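# Swap racks between lab and reception through window

## Task

Two robots share the job: r1 begins in the laboratory and r2 in the reception, with the connecting door locked and only an open service window between the rooms. Put the green rack upright on the reception table with every one of its tubes still inside, and put the grey rack upright on the lab bench. Neither rack nor any tube may ever reach the floor, and no robot may topple or finish leaning. At the end both robots must have released the racks and backed away, and each rack must stay put on its own without a robot supporting it.

## Robot and tools

Robots. r1 and r2 are identical Hello Robot Stretch 4 units, about 1.6 m tall. Each has an omni-wheel base (rim within 0.23 m of its centre), a lift on a mast, an arm that telescopes forward, a three-joint wrist and a two-finger gripper, plus four cameras on board: <name>_head_camera, <name>_head_left_camera, <name>_head_right_camera and <name>_wrist_camera.

Frames. Each robot reports in its own base frame: origin on the floor below the base centre, x ahead, y to the left, z upward. hand_pose is a point between the open fingertips in that frame; the printed value may be somewhat wrong. The odometry frame is the base frame as it stood when the scene began. Robots never share a frame, so their relative placement must come from images, lidar_m or wrist_depth_mm.

execute_actions. Argument actions is a list holding one action or none (empty just reports state and images). An action is an object keyed "r1" and/or "r2". Per robot you may give: base, joints, pace, contact_limits; or end_of_arm on its own. Motions inside one action begin together and may end separately. Optional cameras picks images (null, omitted or ["all"] gives all; [] gives none; a bad name rejects the call); the pictures line lists them in order.
- base: exactly one relative move from the current position, in the robot's own frame. translate_m: drive straight, metres, -2 to 2, positive ahead. strafe_m: slide sideways, metres, -2 to 2, positive left. rotate_rad: turn in place, radians, -3.2 to 3.2, positive counter-clockwise seen from above. Counted from the position in the latest state report.
- joints: absolute targets by name. lift_m 0 to 1.2; arm_m 0 to 0.55 (extension); wrist_yaw_rad -1.134 to 4.276 (0 ahead, positive left, 3.14 stowed; over 3.4 the arm may block it); wrist_pitch_rad -1.117 to 4.259 (0 level, 1.57 pointing down); wrist_roll_rad -1.117 to 4.259 (0 fingers level, positive turns the gripper clockwise viewed from behind); gripper_m -0.038 to 0.141 (fingertip gap, negative means fingers press together). Done tolerances: 0.004 for lift, arm and gripper; 0.02 yaw and roll; 0.05 pitch. Targets past a joint range get clipped and flagged; other bad values or unknown keys reject the whole call.
- pace: "slow", "default", "fast", "max"; base speed 0.1/0.3/0.4/0.6 m/s and turn 1/2/3/4 rad/s. With lift above 0.2 these drop, to 0.3 m/s and 1 rad/s at lift 1.2.
- contact_limits: {"arm_m": value}, 0 lightest to 0.75 hardest, default 0.5; how much force the arm may apply before stopping.
- end_of_arm: "enable_torque" re-enables any wrist or gripper motor that shut itself off.
A joint, base or robot left out of an action may still be driving toward its previous target. No action runs past 15 s. To unfold at the start, send lift_m 0.4 with wrist_yaw_rad 0 together.

wait: seconds 0 to 10; commands nothing, returns state and images.
zoom_image: camera name and region [x0, y0, x1, y1] in pixels of that camera's latest full image, top-left origin, up to 504 x 504.
finished_scene: scene number; ends the scene irreversibly once the last command has been held.

Results. base_status and joint_status: "done" (for the base, wheels turned the full amount even if slipping), "off_target" (stopped short, maybe still pushing), "contact_stop_at_<key>" (hit something; that part goes slack, a loaded lift may sink, a base may drift), "limit_stop_at_<name>", "time_out", "torque_fault" (wrist motor limp until enable_torque). "limit_stop_at_tilt" means leaning beyond 6 degrees; lift, arm and wheels go slack. "limit_stop_at_own_body": joint would hit the robot; moving away still works; likely with pitch below -0.2 combined with roll below -0.4 or above 4. on_its_own lists uncommanded behaviour; "held at" is a target, not a position. lidar_m: 12 distances in metres, 30-degree sectors starting straight ahead and going counter-clockwise (4th left, 7th back, 10th right); "-" is nothing seen or closer than 0.25 m; sees roughly 0.15 m up to robot height, misses glass and thin legs, sees the other robot. wrist_depth_mm: 7x7 grid of depths, 100 to 2000 mm. base_odometry counts wheel turns; if turned_by_wheels and turned_by_imu differ by over ~0.1 rad, a collision or slip occurred. base_tilt in degrees (forward, right positive), with a fixed offset up to ~1.5. motor_effort in percent with peak in brackets; wheel positives turn the base right. Gripper reading and "done" do not prove a grasp; a firm squeeze at commanded gripper_m of 0 or more shows as a clear effort change. Closing below an object's width grips and pulls it inward.

Cameras: calibration K, distortion and T_world_to_cam are given per camera relative to its own robot's base frame, with small errors; wrist camera pose error grows with arm extension.

Avoid: racks or tubes touching the floor; tipping a rack so tubes spill; turning or driving with over 1 kg held and arm_m above 0.2, especially fast; strong steady pushes with a raised gripper; bases pressing each other (once touching, further millimetres press hard); a level gripper loaded above ~2 kg (wrist fault); fingertips jammed on a surface (raise the lift). Handing over at the window, coordinate so robots never collide. Finish with grippers open and robots withdrawn, racks resting freely.

Each tool is called as a command line: name --argument value for each argument, lists and objects as JSON in quotes; but a table of rows of numbers goes row by row, as --pt "numbers of a row", without its own name.

## Session

execute_actions --actions '[]'

Scene clock: 0.00 s.
r1.base_odometry: x=+0.000 y=+0.000 heading=+0.000 (m, m, rad; r1's odometry frame)
r1.turned_by_wheels: +0.000 (rad since the last result)
r1.turned_by_imu: +0.000 (rad since the last result)
r1.base_tilt: forward=+0.4 right=-0.3 (deg)
r1.lidar_m: 1.13 1.05 2.92 1.02 0.95 0.97 1.05 1.15 1.10 1.23 1.78 3.27
r1.base_status: not commanded
r1.joint_positions: lift_m=+0.139 arm_m=-0.002 wrist_yaw_rad=+3.052 wrist_pitch_rad=-0.005 wrist_roll_rad=+0.016 gripper_m=+0.057
r1.joint_status: not commanded
r1.motor_effort: lift_m=+20 arm_m=+0 wrist_yaw_rad=+0 wrist_pitch_rad=-5 wrist_roll_rad=-1 gripper_m=+1 wheel_0=+0 wheel_1=-1 wheel_2=+1 (%)
r1.hand_pose: x=-0.1106 y=+0.1129 z=+0.3186 quat_wxyz=(+0.045, +0.003, +0.008, +0.999) (m; r1's base frame)
r1.wrist_depth_mm: - 141 1397 1229 1060 931 854 / - 129 1336 1229 1078 931 878 / 103 140 223 1255 1078 931 878 / 131 144 1397 1255 1098 946 891 / 1182 1430 1499 1255 1078 960 891 / 1078 1098 200 1025 917 946 878 / 788 759 768 111 759 723 759
r2.base_odometry: x=+0.000 y=+0.000 heading=+0.000 (m, m, rad; r2's odometry frame)
r2.turned_by_wheels: +0.000 (rad since the last result)
r2.turned_by_imu: +0.000 (rad since the last result)
r2.base_tilt: forward=+0.5 right=-0.1 (deg)
r2.lidar_m: 2.35 0.91 0.94 1.62 2.45 1.36 1.11 1.12 1.32 1.20 1.11 1.13
r2.base_status: not commanded
r2.joint_positions: lift_m=+0.173 arm_m=+0.001 wrist_yaw_rad=+3.220 wrist_pitch_rad=-0.003 wrist_roll_rad=+0.006 gripper_m=+0.057
r2.joint_status: not commanded
r2.motor_effort: lift_m=+20 arm_m=-1 wrist_yaw_rad=-3 wrist_pitch_rad=-7 wrist_roll_rad=-1 gripper_m=-3 wheel_0=+0 wheel_1=+1 wheel_2=+0 (%)
r2.hand_pose: x=-0.1229 y=+0.0645 z=+0.3522 quat_wxyz=(-0.039, +0.001, +0.003, +0.999) (m; r2's base frame)
r2.wrist_depth_mm: - - 137 1308 1366 1464 1499 / - - 133 1308 1336 1397 1499 / - - 123 189 1336 1397 1464 / - 108 133 256 1336 1397 1464 / 180 232 1229 1255 1308 1366 1464 / 188 1182 1205 1255 211 1366 1430 / 188 878 842 1042 904 904 976
pictures: r1_head_camera, r1_head_left_camera, r1_head_right_camera, r1_wrist_camera, r2_head_camera, r2_head_left_camera, r2_head_right_camera, r2_wrist_camera
Images, in order (width x height): r1_head_camera 420x560, r1_head_left_camera 420x672, r1_head_right_camera 420x672, r1_wrist_camera 616x392, r2_head_camera 420x560, r2_head_left_camera 420x672, r2_head_right_camera 420x672, r2_wrist_camera 616x392.

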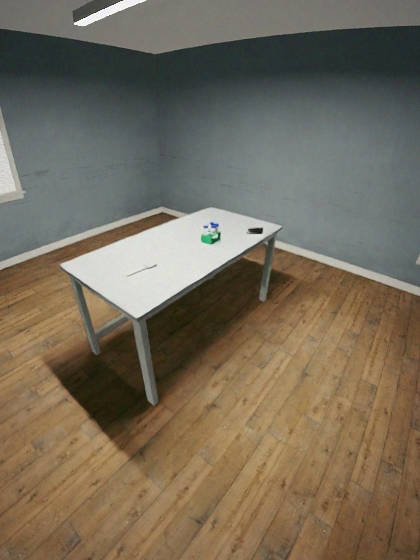

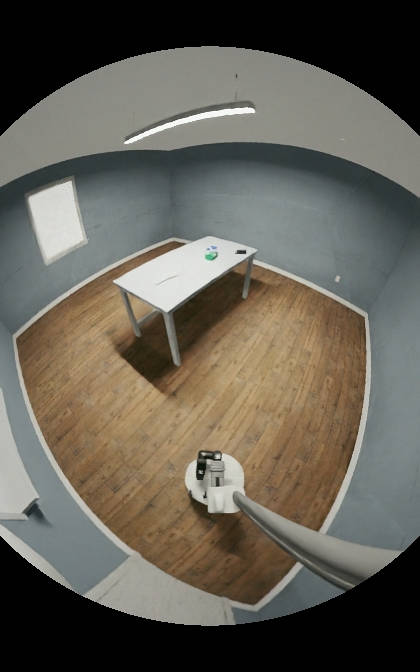

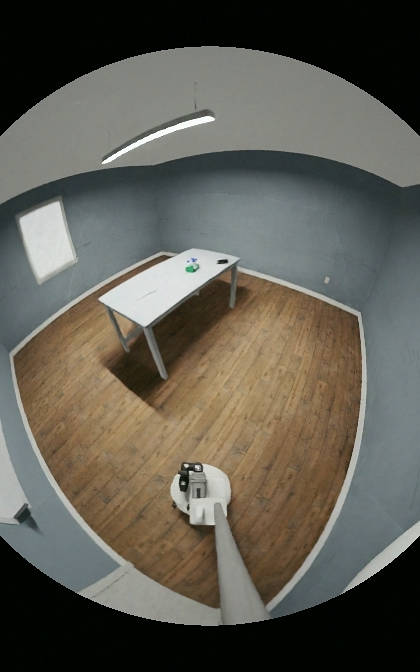

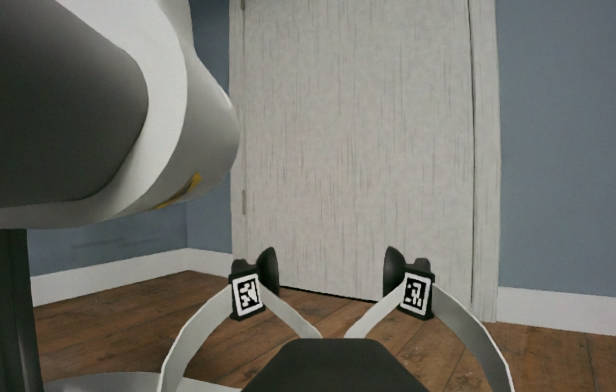

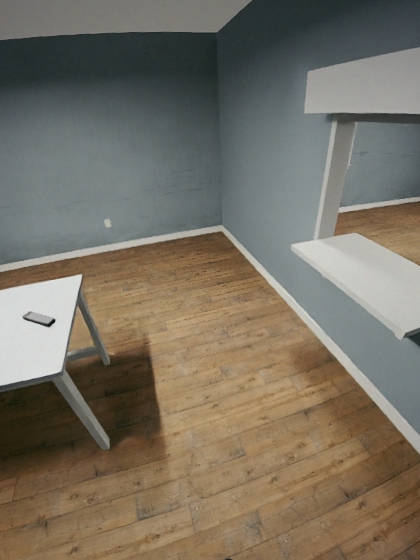

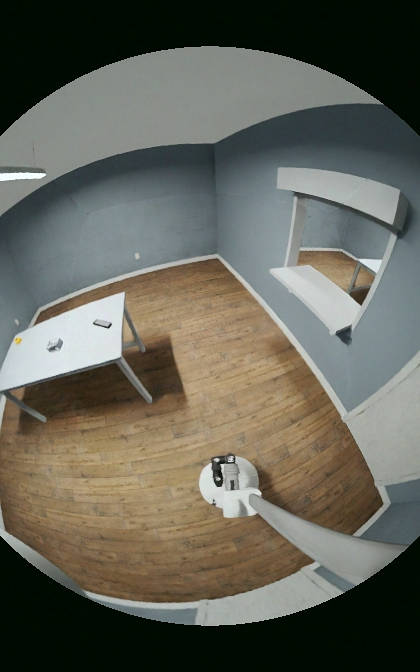

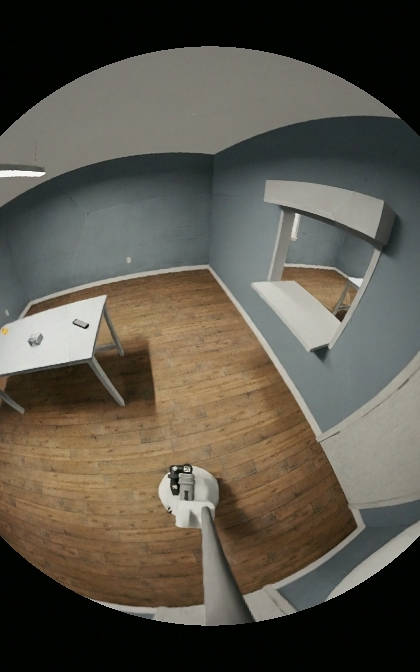

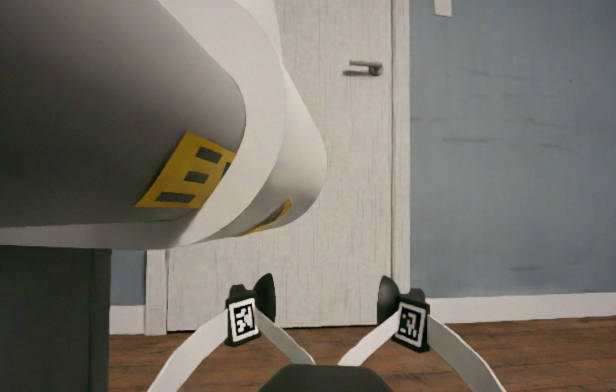

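zoom_image --camera "r1_head_camera" --region '[170, 200, 290, 280]'

zoom_image --camera "r2_head_left_camera" --region '[0, 280, 160, 430]'

Region (170, 200, 290, 280) of r1_head_camera's 420x560 image, scaled by 4.200, with more detail than that image has.

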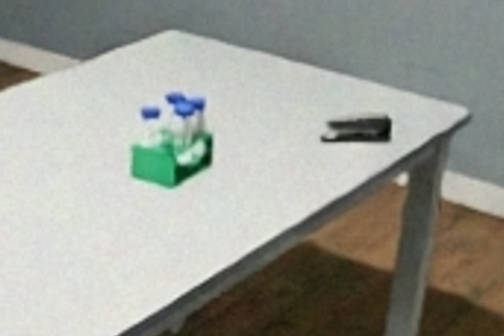

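Region (0, 280, 160, 430) of r2_head_left_camera's 420x672 image, scaled by 3.150, with more detail than that image has; it fills the top 472 rows of this view, and the rest is white.

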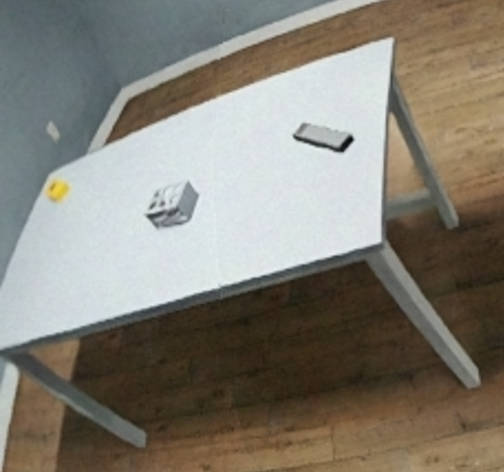

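execute_actions --actions '[{"r1":{"base":{"rotate_rad":0.951},"pace":"fast"},"r2":{"base":{"rotate_rad":0.28},"pace":"fast"}}]' --cameras '[]'

execute_actions --actions '[{"r1":{"base":{"strafe_m":-1.47},"joints":{"lift_m":0.7,"wrist_yaw_rad":0,"gripper_m":0.141},"pace":"max"},"r2":{"base":{"strafe_m":1.07},"joints":{"lift_m":0.7,"wrist_yaw_rad":0,"gripper_m":0.141},"pace":"max"}}]' --cameras '["r1_head_camera","r1_wrist_camera","r2_head_camera","r2_wrist_camera"]'

Scene clock: 2.30 s.
r1.base_odometry: x=+0.000 y=+0.000 heading=+0.951 (m, m, rad; r1's odometry frame)
r1.turned_by_wheels: +0.951 (rad since the last result)
r1.turned_by_imu: +0.975 (rad since the last result)
r1.base_tilt: forward=+0.4 right=-0.3 (deg)
r1.lidar_m: 3.57 1.13 0.98 0.95 1.01 1.18 1.13 1.16 1.61 3.29 1.22 1.07
r1.base_status: done
r1.joint_positions: lift_m=+0.139 arm_m=-0.002 wrist_yaw_rad=+3.052 wrist_pitch_rad=-0.005 wrist_roll_rad=+0.016 gripper_m=+0.057
r1.joint_status: not commanded
r1.motor_effort: lift_m=+20(19) arm_m=-1(1) wrist_yaw_rad=+0(1) wrist_pitch_rad=-5(6) wrist_roll_rad=-1(1) gripper_m=-3(3) wheel_0=-2(10) wheel_1=-1(12) wheel_2=+0(10) (%)
r1.hand_pose: x=-0.1106 y=+0.1129 z=+0.3186 quat_wxyz=(+0.045, +0.003, +0.008, +0.999) (m; r1's base frame)
r1.wrist_depth_mm: - 141 1229 1255 1281 1281 1255 / - 129 1229 1255 1308 1281 1281 / 103 141 223 1281 1281 1308 1281 / 131 145 1255 1281 1308 1336 1281 / 1255 1281 1281 1308 1281 1308 1308 / 1098 1118 201 1025 931 1042 1025 / 778 759 768 111 759 723 759
r2.base_odometry: x=+0.000 y=+0.000 heading=+0.280 (m, m, rad; r2's odometry frame)
r2.turned_by_wheels: +0.280 (rad since the last result)
r2.turned_by_imu: +0.279 (rad since the last result)
r2.base_tilt: forward=+0.5 right=-0.1 (deg)
r2.lidar_m: 3.58 0.92 1.20 3.08 1.66 1.17 1.12 1.16 1.24 1.17 1.11 1.40
r2.base_status: done
r2.joint_positions: lift_m=+0.173 arm_m=+0.001 wrist_yaw_rad=+3.220 wrist_pitch_rad=-0.003 wrist_roll_rad=+0.006 gripper_m=+0.057
r2.joint_status: not commanded
r2.motor_effort: lift_m=+21(20) arm_m=-1(0) wrist_yaw_rad=-3(2) wrist_pitch_rad=-8(7) wrist_roll_rad=+0(1) gripper_m=-3(3) wheel_0=-1(8) wheel_1=+0(9) wheel_2=+0(8) (%)
r2.hand_pose: x=-0.1229 y=+0.0645 z=+0.3522 quat_wxyz=(-0.039, +0.001, +0.003, +0.999) (m; r2's base frame)
r2.wrist_depth_mm: - - 137 1281 1255 1229 1182 / - - 133 1281 1255 1205 1205 / - - 123 189 1255 1229 1160 / - 108 133 256 1229 1182 1182 / 180 231 1308 1255 1255 1182 1160 / 189 1336 1229 1229 211 1182 1160 / 189 878 842 1060 904 917 991
pictures: none
No camera images: the call's "cameras" was empty. Leave "cameras" out to get every camera's image.

Scene clock: 6.07 s.
r1.base_odometry: x=+1.196 y=-0.854 heading=+0.951 (m, m, rad; r1's odometry frame)
r1.turned_by_wheels: +0.000 (rad since the last result)
r1.turned_by_imu: +0.004 (rad since the last result)
r1.base_tilt: forward=+0.4 right=-0.3 (deg)
r1.lidar_m: 0.80 0.86 2.36 2.39 1.64 1.18 1.13 1.21 1.67 1.79 1.88 0.88
r1.base_status: done
r1.joint_positions: lift_m=+0.700 arm_m=-0.002 wrist_yaw_rad=+0.000 wrist_pitch_rad=-0.005 wrist_roll_rad=+0.016 gripper_m=+0.141
r1.joint_status: all done
r1.motor_effort: lift_m=+21(25) arm_m=+0(1) wrist_yaw_rad=+0(7) wrist_pitch_rad=-5(5) wrist_roll_rad=+0(1) gripper_m=+0(1) wheel_0=+0(18) wheel_1=+1(17) wheel_2=+0(2) (%)
r1.hand_pose: x=+0.4573 y=-0.0874 z=+0.8797 quat_wxyz=(+1.000, +0.008, -0.003, +0.000) (m; r1's base frame)
r1.wrist_depth_mm: - - - - - - - / - - - - - - - / - - - - - - - / - - - - - - - / 878 891 891 866 866 715 809 / 699 691 634 627 627 615 654 / 1983 1921 - 111 1863 1756 1863
r2.base_odometry: x=-0.296 y=+1.028 heading=+0.280 (m, m, rad; r2's odometry frame)
r2.turned_by_wheels: +0.000 (rad since the last result)
r2.turned_by_imu: -0.001 (rad since the last result)
r2.base_tilt: forward=+0.5 right=+0.2 (deg)
r2.lidar_m: 0.81 0.83 1.16 2.00 1.69 1.20 1.15 1.19 1.61 2.13 2.14 0.84
r2.base_status: done
r2.joint_positions: lift_m=+0.700 arm_m=+0.001 wrist_yaw_rad=+0.000 wrist_pitch_rad=-0.003 wrist_roll_rad=+0.006 gripper_m=+0.141
r2.joint_status: all done
r2.motor_effort: lift_m=+23(28) arm_m=+0(1) wrist_yaw_rad=-7(7) wrist_pitch_rad=-6(6) wrist_roll_rad=+0(1) gripper_m=-1(3) wheel_0=+3(15) wheel_1=-1(16) wheel_2=+1(0) (%)
r2.hand_pose: x=+0.4600 y=-0.0874 z=+0.8788 quat_wxyz=(+1.000, +0.003, -0.001, +0.000) (m; r2's base frame)
r2.wrist_depth_mm: - - - - - - - / - - - - - - - / - - - - - - - / - - - - - - - / - 1366 - - - - - / 647 615 218 627 634 202 640 / 1808 1863 1921 392 1921 615 1921
pictures: r1_head_camera, r1_wrist_camera, r2_head_camera, r2_wrist_camera
camera_calibration (this result's frames):
r1_wrist_camera: T_world_to_cam=[[0.0524493, -0.998335, -0.023987, -0.074834], [-0.0496282, 0.0213846, -0.998539, 0.950384], [0.99739, 0.0535631, -0.0484239, -0.178244], [0, 0, 0, 1]] pos_world=[0.22887, -0.0854856, 0.938569]
r2_wrist_camera: T_world_to_cam=[[0.0380527, -0.999262, 0.00517124, -0.0995186], [0.0329049, -0.00391917, -0.999451, 0.925003], [0.998734, 0.0382019, 0.0327315, -0.263683], [0, 0, 0, 1]] pos_world=[0.236699, -0.0857467, 0.93364]
Images, in order (width x height): r1_head_camera 420x560, r1_wrist_camera 616x392, r2_head_camera 420x560, r2_wrist_camera 616x392.

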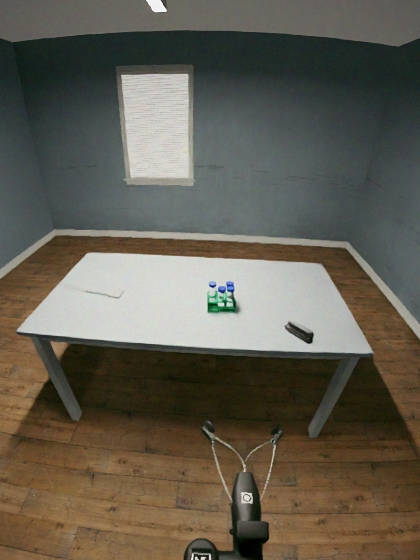

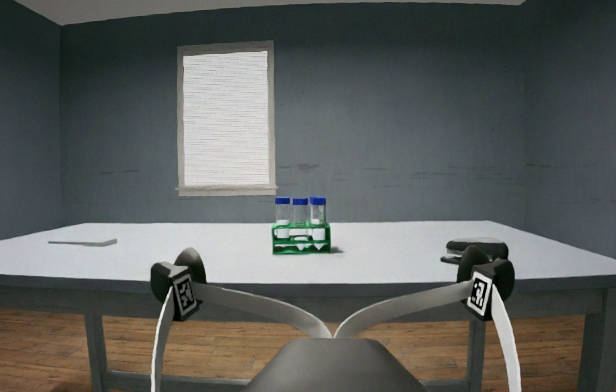

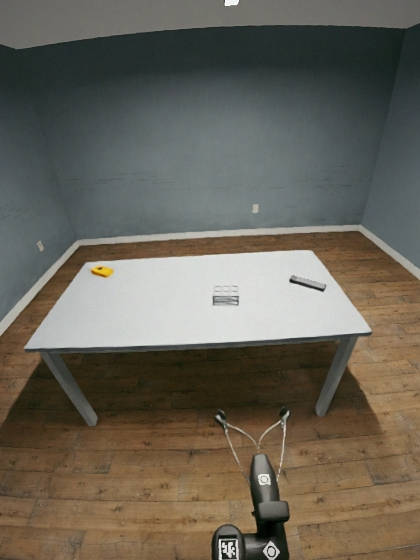

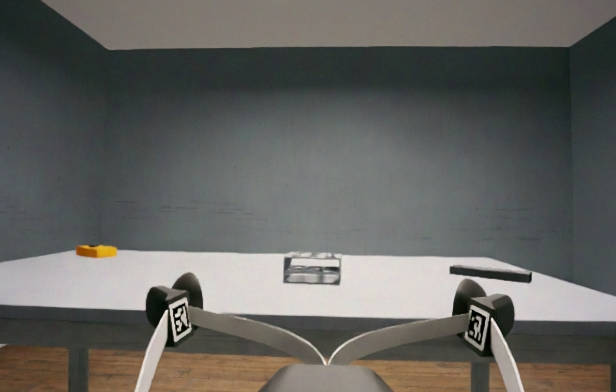

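execute_actions --actions '[{"r1":{"base":{"strafe_m":0.058},"joints":{"lift_m":0.69,"arm_m":0.2,"wrist_pitch_rad":0.2},"pace":"fast"},"r2":{"base":{"strafe_m":0.06},"joints":{"lift_m":0.69,"arm_m":0.2,"wrist_pitch_rad":0.2,"wrist_yaw_rad":-0.05},"pace":"fast"}}]' --cameras '[]'

execute_actions --actions '[{"r1":{"base":{"translate_m":0.3},"pace":"fast"},"r2":{"base":{"translate_m":0.3},"pace":"fast"}}]' --cameras '["r1_head_camera","r1_wrist_camera","r2_head_camera","r2_wrist_camera"]'

Scene clock: 8.00 s.
r1.base_odometry: x=+1.149 y=-0.820 heading=+0.951 (m, m, rad; r1's odometry frame)
r1.turned_by_wheels: +0.000 (rad since the last result)
r1.turned_by_imu: +0.001 (rad since the last result)
r1.base_tilt: forward=+0.3 right=-0.3 (deg)
r1.lidar_m: 0.81 0.86 2.29 2.39 1.63 1.18 1.14 1.19 1.64 1.86 1.93 0.86
r1.base_status: done
r1.joint_positions: lift_m=+0.690 arm_m=+0.199 wrist_yaw_rad=+0.000 wrist_pitch_rad=+0.202 wrist_roll_rad=+0.016 gripper_m=+0.141
r1.joint_status: all done
r1.motor_effort: lift_m=+18(19) arm_m=+5(6) wrist_yaw_rad=+0(1) wrist_pitch_rad=-4(0) wrist_roll_rad=-1(0) gripper_m=+1(1) wheel_0=+0(13) wheel_1=+0(13) wheel_2=+0(0) (%)
r1.hand_pose: x=+0.6528 y=-0.0874 z=+0.8105 quat_wxyz=(+0.995, +0.008, +0.101, -0.001) (m; r1's base frame)
r1.wrist_depth_mm: - - - - - - - / - - - - - - - / - - - 1025 - - - / 615 603 591 574 564 554 496 / 500 449 442 439 473 424 466 / 1708 1308 1281 1708 1255 1205 1618 / 1366 1336 1397 111 1308 1281 1281
r2.base_odometry: x=-0.312 y=+1.086 heading=+0.280 (m, m, rad; r2's odometry frame)
r2.turned_by_wheels: +0.000 (rad since the last result)
r2.turned_by_imu: +0.001 (rad since the last result)
r2.base_tilt: forward=+0.5 right=+0.1 (deg)
r2.lidar_m: 0.79 0.82 2.02 1.94 1.72 1.21 1.16 1.19 1.62 2.20 2.18 0.85
r2.base_status: done
r2.joint_positions: lift_m=+0.690 arm_m=+0.199 wrist_yaw_rad=-0.050 wrist_pitch_rad=+0.202 wrist_roll_rad=+0.006 gripper_m=+0.141
r2.joint_status: all done
r2.motor_effort: lift_m=+15(21) arm_m=+6(6) wrist_yaw_rad=-3(6) wrist_pitch_rad=-8(7) wrist_roll_rad=-2(1) gripper_m=+0(1) wheel_0=+1(9) wheel_1=+1(13) wheel_2=+0(0) (%)
r2.hand_pose: x=+0.6479 y=-0.1014 z=+0.8107 quat_wxyz=(+0.995, +0.005, +0.101, -0.025) (m; r2's base frame)
r2.wrist_depth_mm: - - - - - - - / - - - - - - - / - - - - - - - / 831 842 842 691 854 798 732 / 445 449 449 449 452 452 452 / 455 455 217 455 455 202 459 / 1308 1182 1336 676 1205 1182 1464
pictures: none
No camera images: the call's "cameras" was empty. Leave "cameras" out to get every camera's image.

Scene clock: 10.07 s.
r1.base_odometry: x=+1.323 y=-0.576 heading=+0.951 (m, m, rad; r1's odometry frame)
r1.turned_by_wheels: +0.001 (rad since the last result)
r1.turned_by_imu: +0.001 (rad since the last result)
r1.base_tilt: forward=+0.3 right=-0.3 (deg)
r1.lidar_m: 0.54 0.56 0.79 2.23 2.05 1.50 1.46 1.48 1.95 1.86 0.78 0.57
r1.base_status: done
r1.joint_positions: lift_m=+0.690 arm_m=+0.199 wrist_yaw_rad=+0.000 wrist_pitch_rad=+0.202 wrist_roll_rad=+0.016 gripper_m=+0.141
r1.joint_status: not commanded
r1.motor_effort: lift_m=+18(18) arm_m=+4(4) wrist_yaw_rad=+0(1) wrist_pitch_rad=-5(3) wrist_roll_rad=-1(1) gripper_m=+0(0) wheel_0=+2(9) wheel_1=+2(9) wheel_2=+2(14) (%)
r1.hand_pose: x=+0.6528 y=-0.0874 z=+0.8105 quat_wxyz=(+0.995, +0.008, +0.101, -0.001) (m; r1's base frame)
r1.wrist_depth_mm: - - - - - - - / - - - - - - - / - - - 842 - - - / 615 603 585 384 462 554 539 / 379 382 379 351 347 359 353 / 274 264 251 276 247 238 259 / 224 216 228 111 213 211 -
r2.base_odometry: x=-0.024 y=+1.169 heading=+0.281 (m, m, rad; r2's odometry frame)
r2.turned_by_wheels: +0.000 (rad since the last result)
r2.turned_by_imu: +0.001 (rad since the last result)
r2.base_tilt: forward=+0.4 right=+0.1 (deg)
r2.lidar_m: 0.52 0.54 0.73 1.94 2.02 1.54 1.46 1.52 2.02 2.10 0.72 0.53
r2.base_status: done
r2.joint_positions: lift_m=+0.690 arm_m=+0.199 wrist_yaw_rad=-0.050 wrist_pitch_rad=+0.202 wrist_roll_rad=+0.006 gripper_m=+0.141
r2.joint_status: not commanded
r2.motor_effort: lift_m=+15(15) arm_m=+5(5) wrist_yaw_rad=-3(2) wrist_pitch_rad=-7(8) wrist_roll_rad=-1(1) gripper_m=+0(0) wheel_0=+0(9) wheel_1=+1(8) wheel_2=+3(12) (%)
r2.hand_pose: x=+0.6479 y=-0.1014 z=+0.8107 quat_wxyz=(+0.995, +0.005, +0.101, -0.025) (m; r2's base frame)
r2.wrist_depth_mm: - - - - - - - / - - - - - - - / - - - - - - - / 831 831 854 854 854 854 - / 442 445 449 366 379 452 452 / 301 286 217 306 307 202 304 / 229 220 231 193 220 220 230
pictures: r1_head_camera, r1_wrist_camera, r2_head_camera, r2_wrist_camera
camera_calibration (this result's frames):
r1_wrist_camera: T_world_to_cam=[[0.0465251, -0.998329, -0.0342611, -0.0745128], [-0.254178, 0.0213378, -0.966922, 0.998853], [0.966038, 0.0536946, -0.252761, -0.190456], [0, 0, 0, 1]] pos_world=[0.441341, -0.0854752, 0.91512]
r2_wrist_camera: T_world_to_cam=[[-0.0117999, -0.999927, -0.0026486, -0.0817854], [-0.171132, 0.00462918, -0.985237, 0.972266], [0.985177, -0.0111724, -0.171174, -0.279519], [0, 0, 0, 1]] pos_world=[0.440797, -0.0894031, 0.90985]
Images, in order (width x height): r1_head_camera 420x560, r1_wrist_camera 616x392, r2_head_camera 420x560, r2_wrist_camera 616x392.

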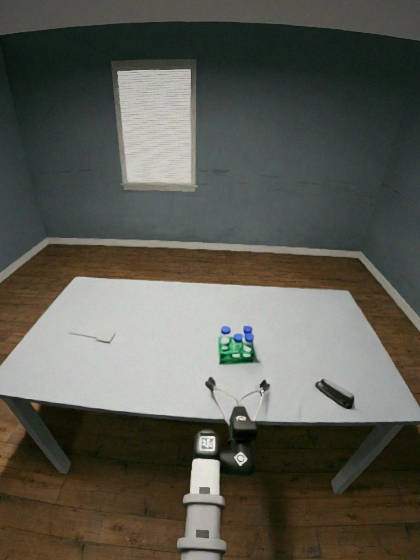

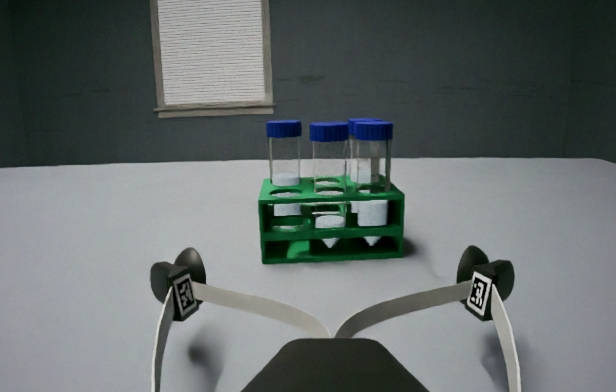

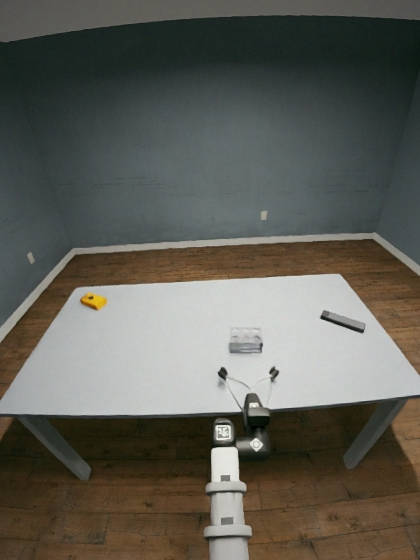

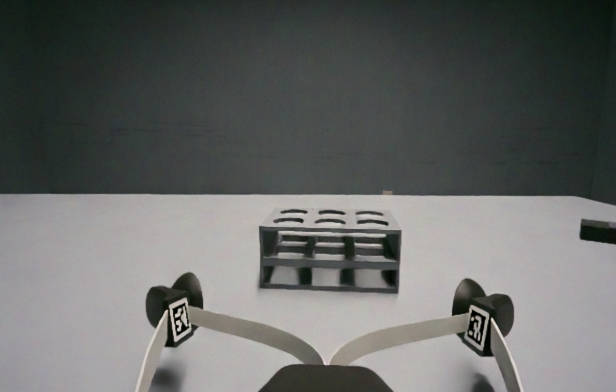

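execute_actions --actions '[{"r1":{"joints":{"lift_m":0.68,"arm_m":0.305}},"r2":{"joints":{"lift_m":0.68,"arm_m":0.305}}}]' --cameras '["r1_head_camera","r1_wrist_camera","r2_head_camera","r2_wrist_camera"]'

zoom_image --camera "r1_head_camera" --region '[190, 310, 290, 410]'

zoom_image --camera "r2_head_camera" --region '[200, 300, 300, 400]'

Scene clock: 11.73 s.
r1.base_odometry: x=+1.323 y=-0.576 heading=+0.951 (m, m, rad; r1's odometry frame)
r1.turned_by_wheels: +0.000 (rad since the last result)
r1.turned_by_imu: +0.000 (rad since the last result)
r1.base_tilt: forward=+0.4 right=-0.2 (deg)
r1.lidar_m: 0.54 0.57 0.79 2.23 2.07 1.50 1.43 1.51 1.97 1.85 0.76 0.55
r1.base_status: not commanded
r1.joint_positions: lift_m=+0.680 arm_m=+0.304 wrist_yaw_rad=+0.000 wrist_pitch_rad=+0.202 wrist_roll_rad=+0.016 gripper_m=+0.141
r1.joint_status: all done
r1.motor_effort: lift_m=+18(17) arm_m=+5(5) wrist_yaw_rad=+0(1) wrist_pitch_rad=-4(5) wrist_roll_rad=-1(1) gripper_m=+4(2) wheel_0=+2(2) wheel_1=+3(2) wheel_2=+2(1) (%)
r1.hand_pose: x=+0.7577 y=-0.0874 z=+0.8005 quat_wxyz=(+0.995, +0.008, +0.101, -0.001) (m; r1's base frame)
r1.wrist_depth_mm: - - - - - - - / - - - - - - - / - - - - 277 - - / 574 559 544 307 286 512 504 / 353 353 276 256 248 334 327 / 256 245 234 244 230 222 243 / 208 201 211 111 198 196 -
r2.base_odometry: x=-0.024 y=+1.169 heading=+0.281 (m, m, rad; r2's odometry frame)
r2.turned_by_wheels: +0.000 (rad since the last result)
r2.turned_by_imu: +0.000 (rad since the last result)
r2.base_tilt: forward=+0.6 right=+0.0 (deg)
r2.lidar_m: 0.50 0.53 0.73 1.94 2.03 1.53 1.46 1.51 2.03 2.12 0.74 0.54
r2.base_status: not commanded
r2.joint_positions: lift_m=+0.680 arm_m=+0.304 wrist_yaw_rad=-0.050 wrist_pitch_rad=+0.202 wrist_roll_rad=+0.006 gripper_m=+0.141
r2.joint_status: all done
r2.motor_effort: lift_m=+15(14) arm_m=+6(6) wrist_yaw_rad=-1(0) wrist_pitch_rad=-7(7) wrist_roll_rad=+0(1) gripper_m=-2(1) wheel_0=+0(0) wheel_1=+1(1) wheel_2=+3(3) (%)
r2.hand_pose: x=+0.7529 y=-0.1014 z=+0.8007 quat_wxyz=(+0.995, +0.005, +0.101, -0.025) (m; r2's base frame)
r2.wrist_depth_mm: - - - - - - - / - - - - - - - / - - - - - - - / - - - - - - - / 413 415 379 272 264 418 418 / 281 265 217 242 243 202 283 / 212 204 214 185 204 204 213
pictures: r1_head_camera, r1_wrist_camera, r2_head_camera, r2_wrist_camera
camera_calibration (this result's frames):
r1_wrist_camera: T_world_to_cam=[[0.0464181, -0.998334, -0.0342622, -0.0796857], [-0.254198, 0.0213649, -0.966916, 1.01589], [0.966038, 0.0535918, -0.252783, -0.29435], [0, 0, 0, 1]] pos_world=[0.54629, -0.0854828, 0.905148]
r2_wrist_camera: T_world_to_cam=[[-0.0116917, -0.999928, -0.00264863, -0.0806246], [-0.171135, 0.00461072, -0.985237, 0.980408], [0.985178, -0.0110658, -0.171177, -0.384626], [0, 0, 0, 1]] pos_world=[0.545765, -0.0893954, 0.899882]
Images, in order (width x height): r1_head_camera 420x560, r1_wrist_camera 616x392, r2_head_camera 420x560, r2_wrist_camera 616x392.

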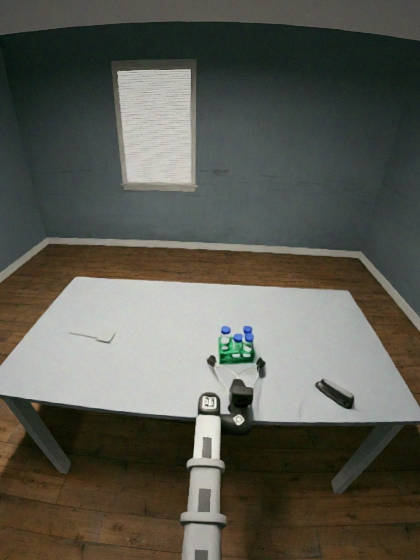

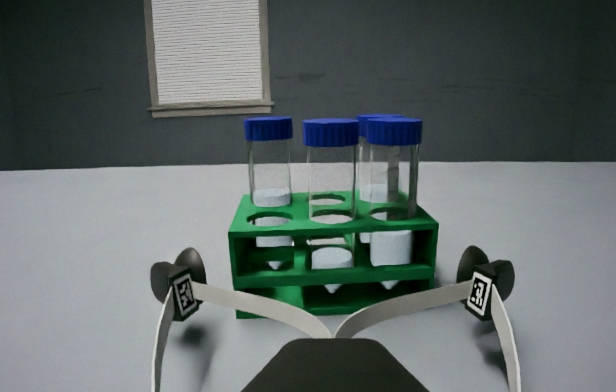

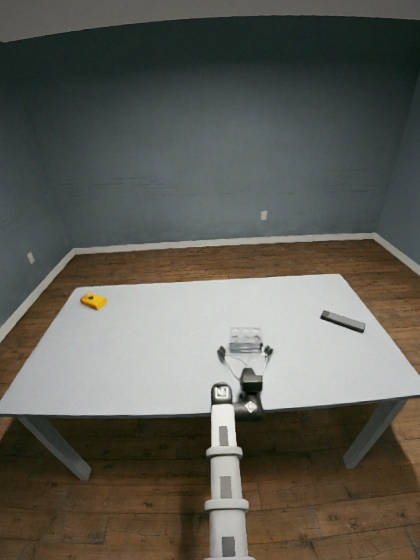

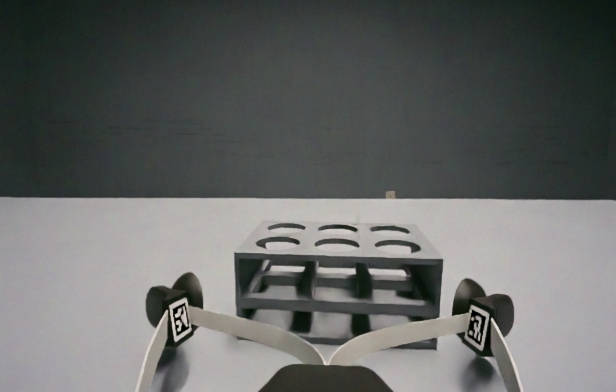

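Region (190, 310, 290, 410) of r1_head_camera's 420x560 image, scaled by 5.040, with more detail than that image has.

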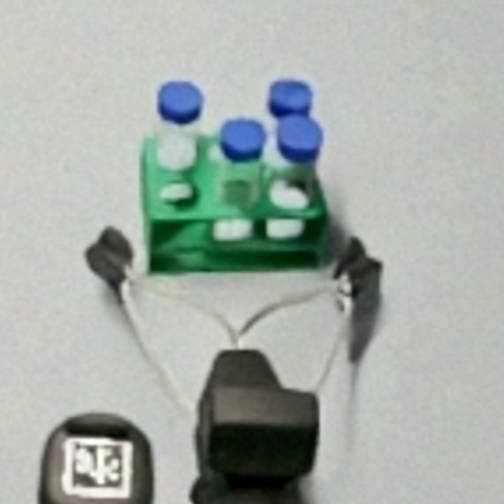

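Region (200, 300, 300, 400) of r2_head_camera's 420x560 image, scaled by 5.040, with more detail than that image has.

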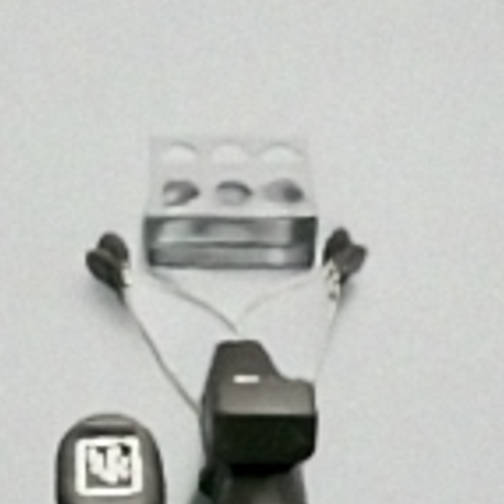

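execute_actions --actions '[{"r1":{"base":{"strafe_m":-0.017},"joints":{"wrist_yaw_rad":0.06},"pace":"slow"},"r2":{"base":{"strafe_m":-0.008},"pace":"slow"}}]' --cameras '[]'

execute_actions --actions '[{"r1":{"joints":{"arm_m":0.34},"pace":"slow"},"r2":{"joints":{"arm_m":0.343},"pace":"slow"}}]' --cameras '["r1_head_camera","r1_wrist_camera","r2_head_camera","r2_wrist_camera"]'

zoom_image --camera "r1_head_camera" --region '[190, 310, 290, 410]'

zoom_image --camera "r2_head_camera" --region '[200, 300, 300, 400]'

Scene clock: 13.03 s.
r1.base_odometry: x=+1.337 y=-0.586 heading=+0.951 (m, m, rad; r1's odometry frame)
r1.turned_by_wheels: +0.000 (rad since the last result)
r1.turned_by_imu: +0.000 (rad since the last result)
r1.base_tilt: forward=+0.4 right=-0.3 (deg)
r1.lidar_m: 0.54 0.55 0.80 2.24 2.05 1.51 1.44 1.53 1.89 1.85 0.76 0.56
r1.base_status: done
r1.joint_positions: lift_m=+0.680 arm_m=+0.304 wrist_yaw_rad=+0.060 wrist_pitch_rad=+0.202 wrist_roll_rad=+0.016 gripper_m=+0.141
r1.joint_status: all done
r1.motor_effort: lift_m=+18(18) arm_m=+4(5) wrist_yaw_rad=+2(2) wrist_pitch_rad=-3(4) wrist_roll_rad=-1(1) gripper_m=-2(1) wheel_0=+4(8) wheel_1=-6(8) wheel_2=+0(3) (%)
r1.hand_pose: x=+0.7624 y=-0.0704 z=+0.8005 quat_wxyz=(+0.994, +0.005, +0.101, +0.029) (m; r1's base frame)
r1.wrist_depth_mm: - - - - - - - / - - - - - - - / - - - - 257 - - / 569 554 544 304 277 512 500 / 353 353 271 256 239 332 329 / 255 245 234 237 230 222 243 / 208 201 212 111 199 196 -
r2.base_odometry: x=-0.022 y=+1.162 heading=+0.281 (m, m, rad; r2's odometry frame)
r2.turned_by_wheels: +0.000 (rad since the last result)
r2.turned_by_imu: +0.000 (rad since the last result)
r2.base_tilt: forward=+0.6 right=+0.0 (deg)
r2.lidar_m: 0.49 0.53 0.73 1.94 2.04 1.53 1.45 1.52 2.05 2.11 0.75 0.55
r2.base_status: done
r2.joint_positions: lift_m=+0.680 arm_m=+0.304 wrist_yaw_rad=-0.050 wrist_pitch_rad=+0.202 wrist_roll_rad=+0.006 gripper_m=+0.141
r2.joint_status: not commanded
r2.motor_effort: lift_m=+15(15) arm_m=+5(6) wrist_yaw_rad=-1(1) wrist_pitch_rad=-7(6) wrist_roll_rad=-1(1) gripper_m=+0(0) wheel_0=+4(3) wheel_1=-2(9) wheel_2=+0(1) (%)
r2.hand_pose: x=+0.7529 y=-0.1014 z=+0.8007 quat_wxyz=(+0.995, +0.005, +0.101, -0.025) (m; r2's base frame)
r2.wrist_depth_mm: - - - - - - - / - - - - - - - / - - - - - - - / - - - - - - - / 413 415 379 274 285 421 418 / 279 265 217 243 243 202 285 / 212 204 213 185 205 204 214
pictures: none
No camera images: the call's "cameras" was empty. Leave "cameras" out to get every camera's image.

Scene clock: 14.57 s.
r1.base_odometry: x=+1.337 y=-0.586 heading=+0.951 (m, m, rad; r1's odometry frame)
r1.turned_by_wheels: +0.000 (rad since the last result)
r1.turned_by_imu: +0.000 (rad since the last result)
r1.base_tilt: forward=+0.4 right=-0.3 (deg)
r1.lidar_m: 0.54 0.56 0.77 2.26 2.05 1.50 1.44 1.50 1.91 1.85 0.78 0.56
r1.base_status: not commanded
r1.joint_positions: lift_m=+0.680 arm_m=+0.339 wrist_yaw_rad=+0.060 wrist_pitch_rad=+0.202 wrist_roll_rad=+0.016 gripper_m=+0.141
r1.joint_status: all done
r1.motor_effort: lift_m=+17(18) arm_m=+5(6) wrist_yaw_rad=+1(1) wrist_pitch_rad=-4(5) wrist_roll_rad=-1(0) gripper_m=+2(4) wheel_0=+4(3) wheel_1=-6(6) wheel_2=+0(0) (%)
r1.hand_pose: x=+0.7974 y=-0.0704 z=+0.8005 quat_wxyz=(+0.994, +0.005, +0.101, +0.029) (m; r1's base frame)
r1.wrist_depth_mm: - - - - - - - / - - - - - - - / - - - - 193 - - / 569 559 544 535 272 512 504 / 355 353 233 235 213 315 329 / 256 245 204 211 211 204 243 / 208 202 208 111 199 196 -
r2.base_odometry: x=-0.022 y=+1.162 heading=+0.281 (m, m, rad; r2's odometry frame)
r2.turned_by_wheels: +0.000 (rad since the last result)
r2.turned_by_imu: +0.000 (rad since the last result)
r2.base_tilt: forward=+0.7 right=+0.0 (deg)
r2.lidar_m: 0.51 0.52 0.74 1.95 2.05 1.53 1.44 1.50 2.04 2.10 0.72 0.53
r2.base_status: not commanded
r2.joint_positions: lift_m=+0.680 arm_m=+0.342 wrist_yaw_rad=-0.050 wrist_pitch_rad=+0.202 wrist_roll_rad=+0.006 gripper_m=+0.141
r2.joint_status: all done
r2.motor_effort: lift_m=+15(15) arm_m=+5(6) wrist_yaw_rad=-1(2) wrist_pitch_rad=-7(7) wrist_roll_rad=-1(1) gripper_m=+1(1) wheel_0=+4(3) wheel_1=-2(2) wheel_2=+0(0) (%)
r2.hand_pose: x=+0.7909 y=-0.1014 z=+0.8007 quat_wxyz=(+0.995, +0.005, +0.101, -0.025) (m; r2's base frame)
r2.wrist_depth_mm: - - - - - - - / - - - - - - - / - - - - - - - / - - - - - - - / 413 413 379 255 254 418 415 / 279 264 198 229 208 198 282 / 211 204 204 178 197 195 214
pictures: r1_head_camera, r1_wrist_camera, r2_head_camera, r2_wrist_camera
camera_calibration (this result's frames):
r1_wrist_camera: T_world_to_cam=[[0.105827, -0.993794, -0.0342622, -0.111613], [-0.255019, 0.00617912, -0.966916, 1.0252], [0.961127, 0.111063, -0.252783, -0.325627], [0, 0, 0, 1]] pos_world=[0.586227, -0.0810896, 0.905148]
r2_wrist_camera: T_world_to_cam=[[-0.0117153, -0.999928, -0.0026489, -0.0801683], [-0.171135, 0.00461502, -0.985237, 0.986907], [0.985178, -0.011089, -0.171177, -0.422036], [0, 0, 0, 1]] pos_world=[0.583735, -0.0893971, 0.899882]
Images, in order (width x height): r1_head_camera 420x560, r1_wrist_camera 616x392, r2_head_camera 420x560, r2_wrist_camera 616x392.

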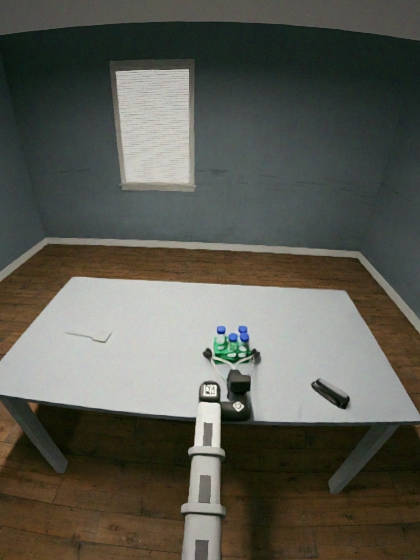

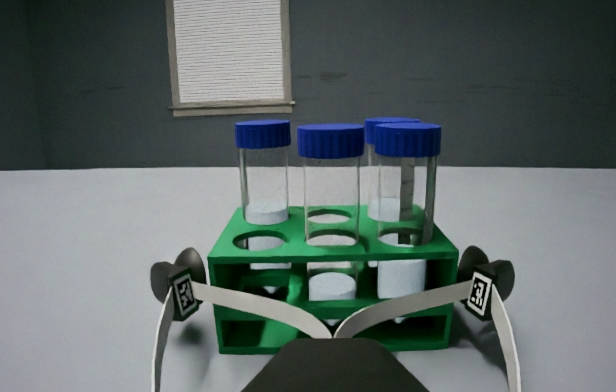

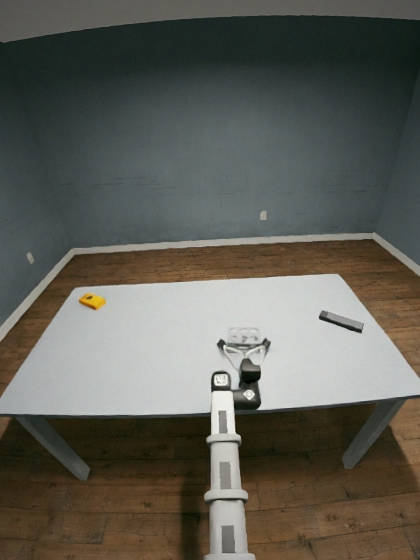

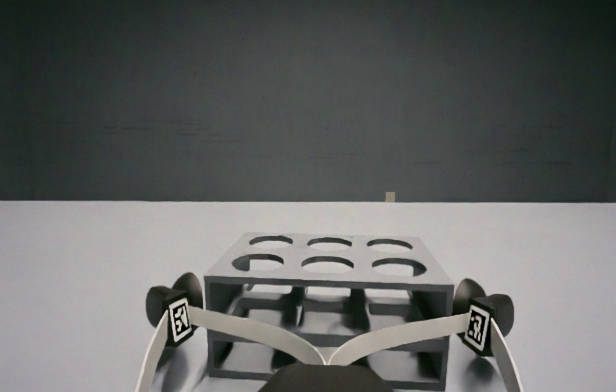

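Region (190, 310, 290, 410) of r1_head_camera's 420x560 image, scaled by 5.040, with more detail than that image has.

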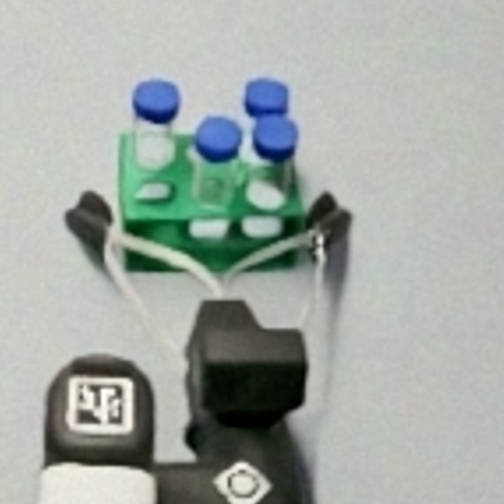

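Region (200, 300, 300, 400) of r2_head_camera's 420x560 image, scaled by 5.040, with more detail than that image has.

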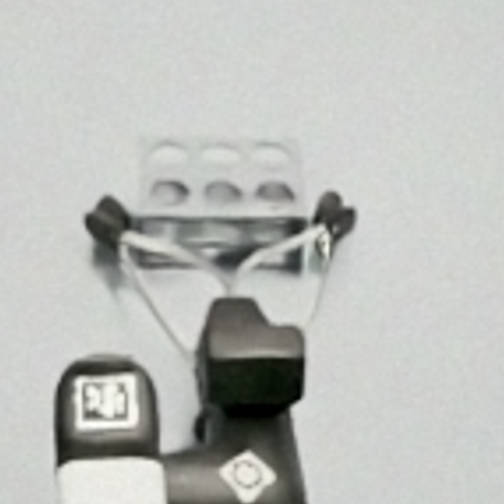

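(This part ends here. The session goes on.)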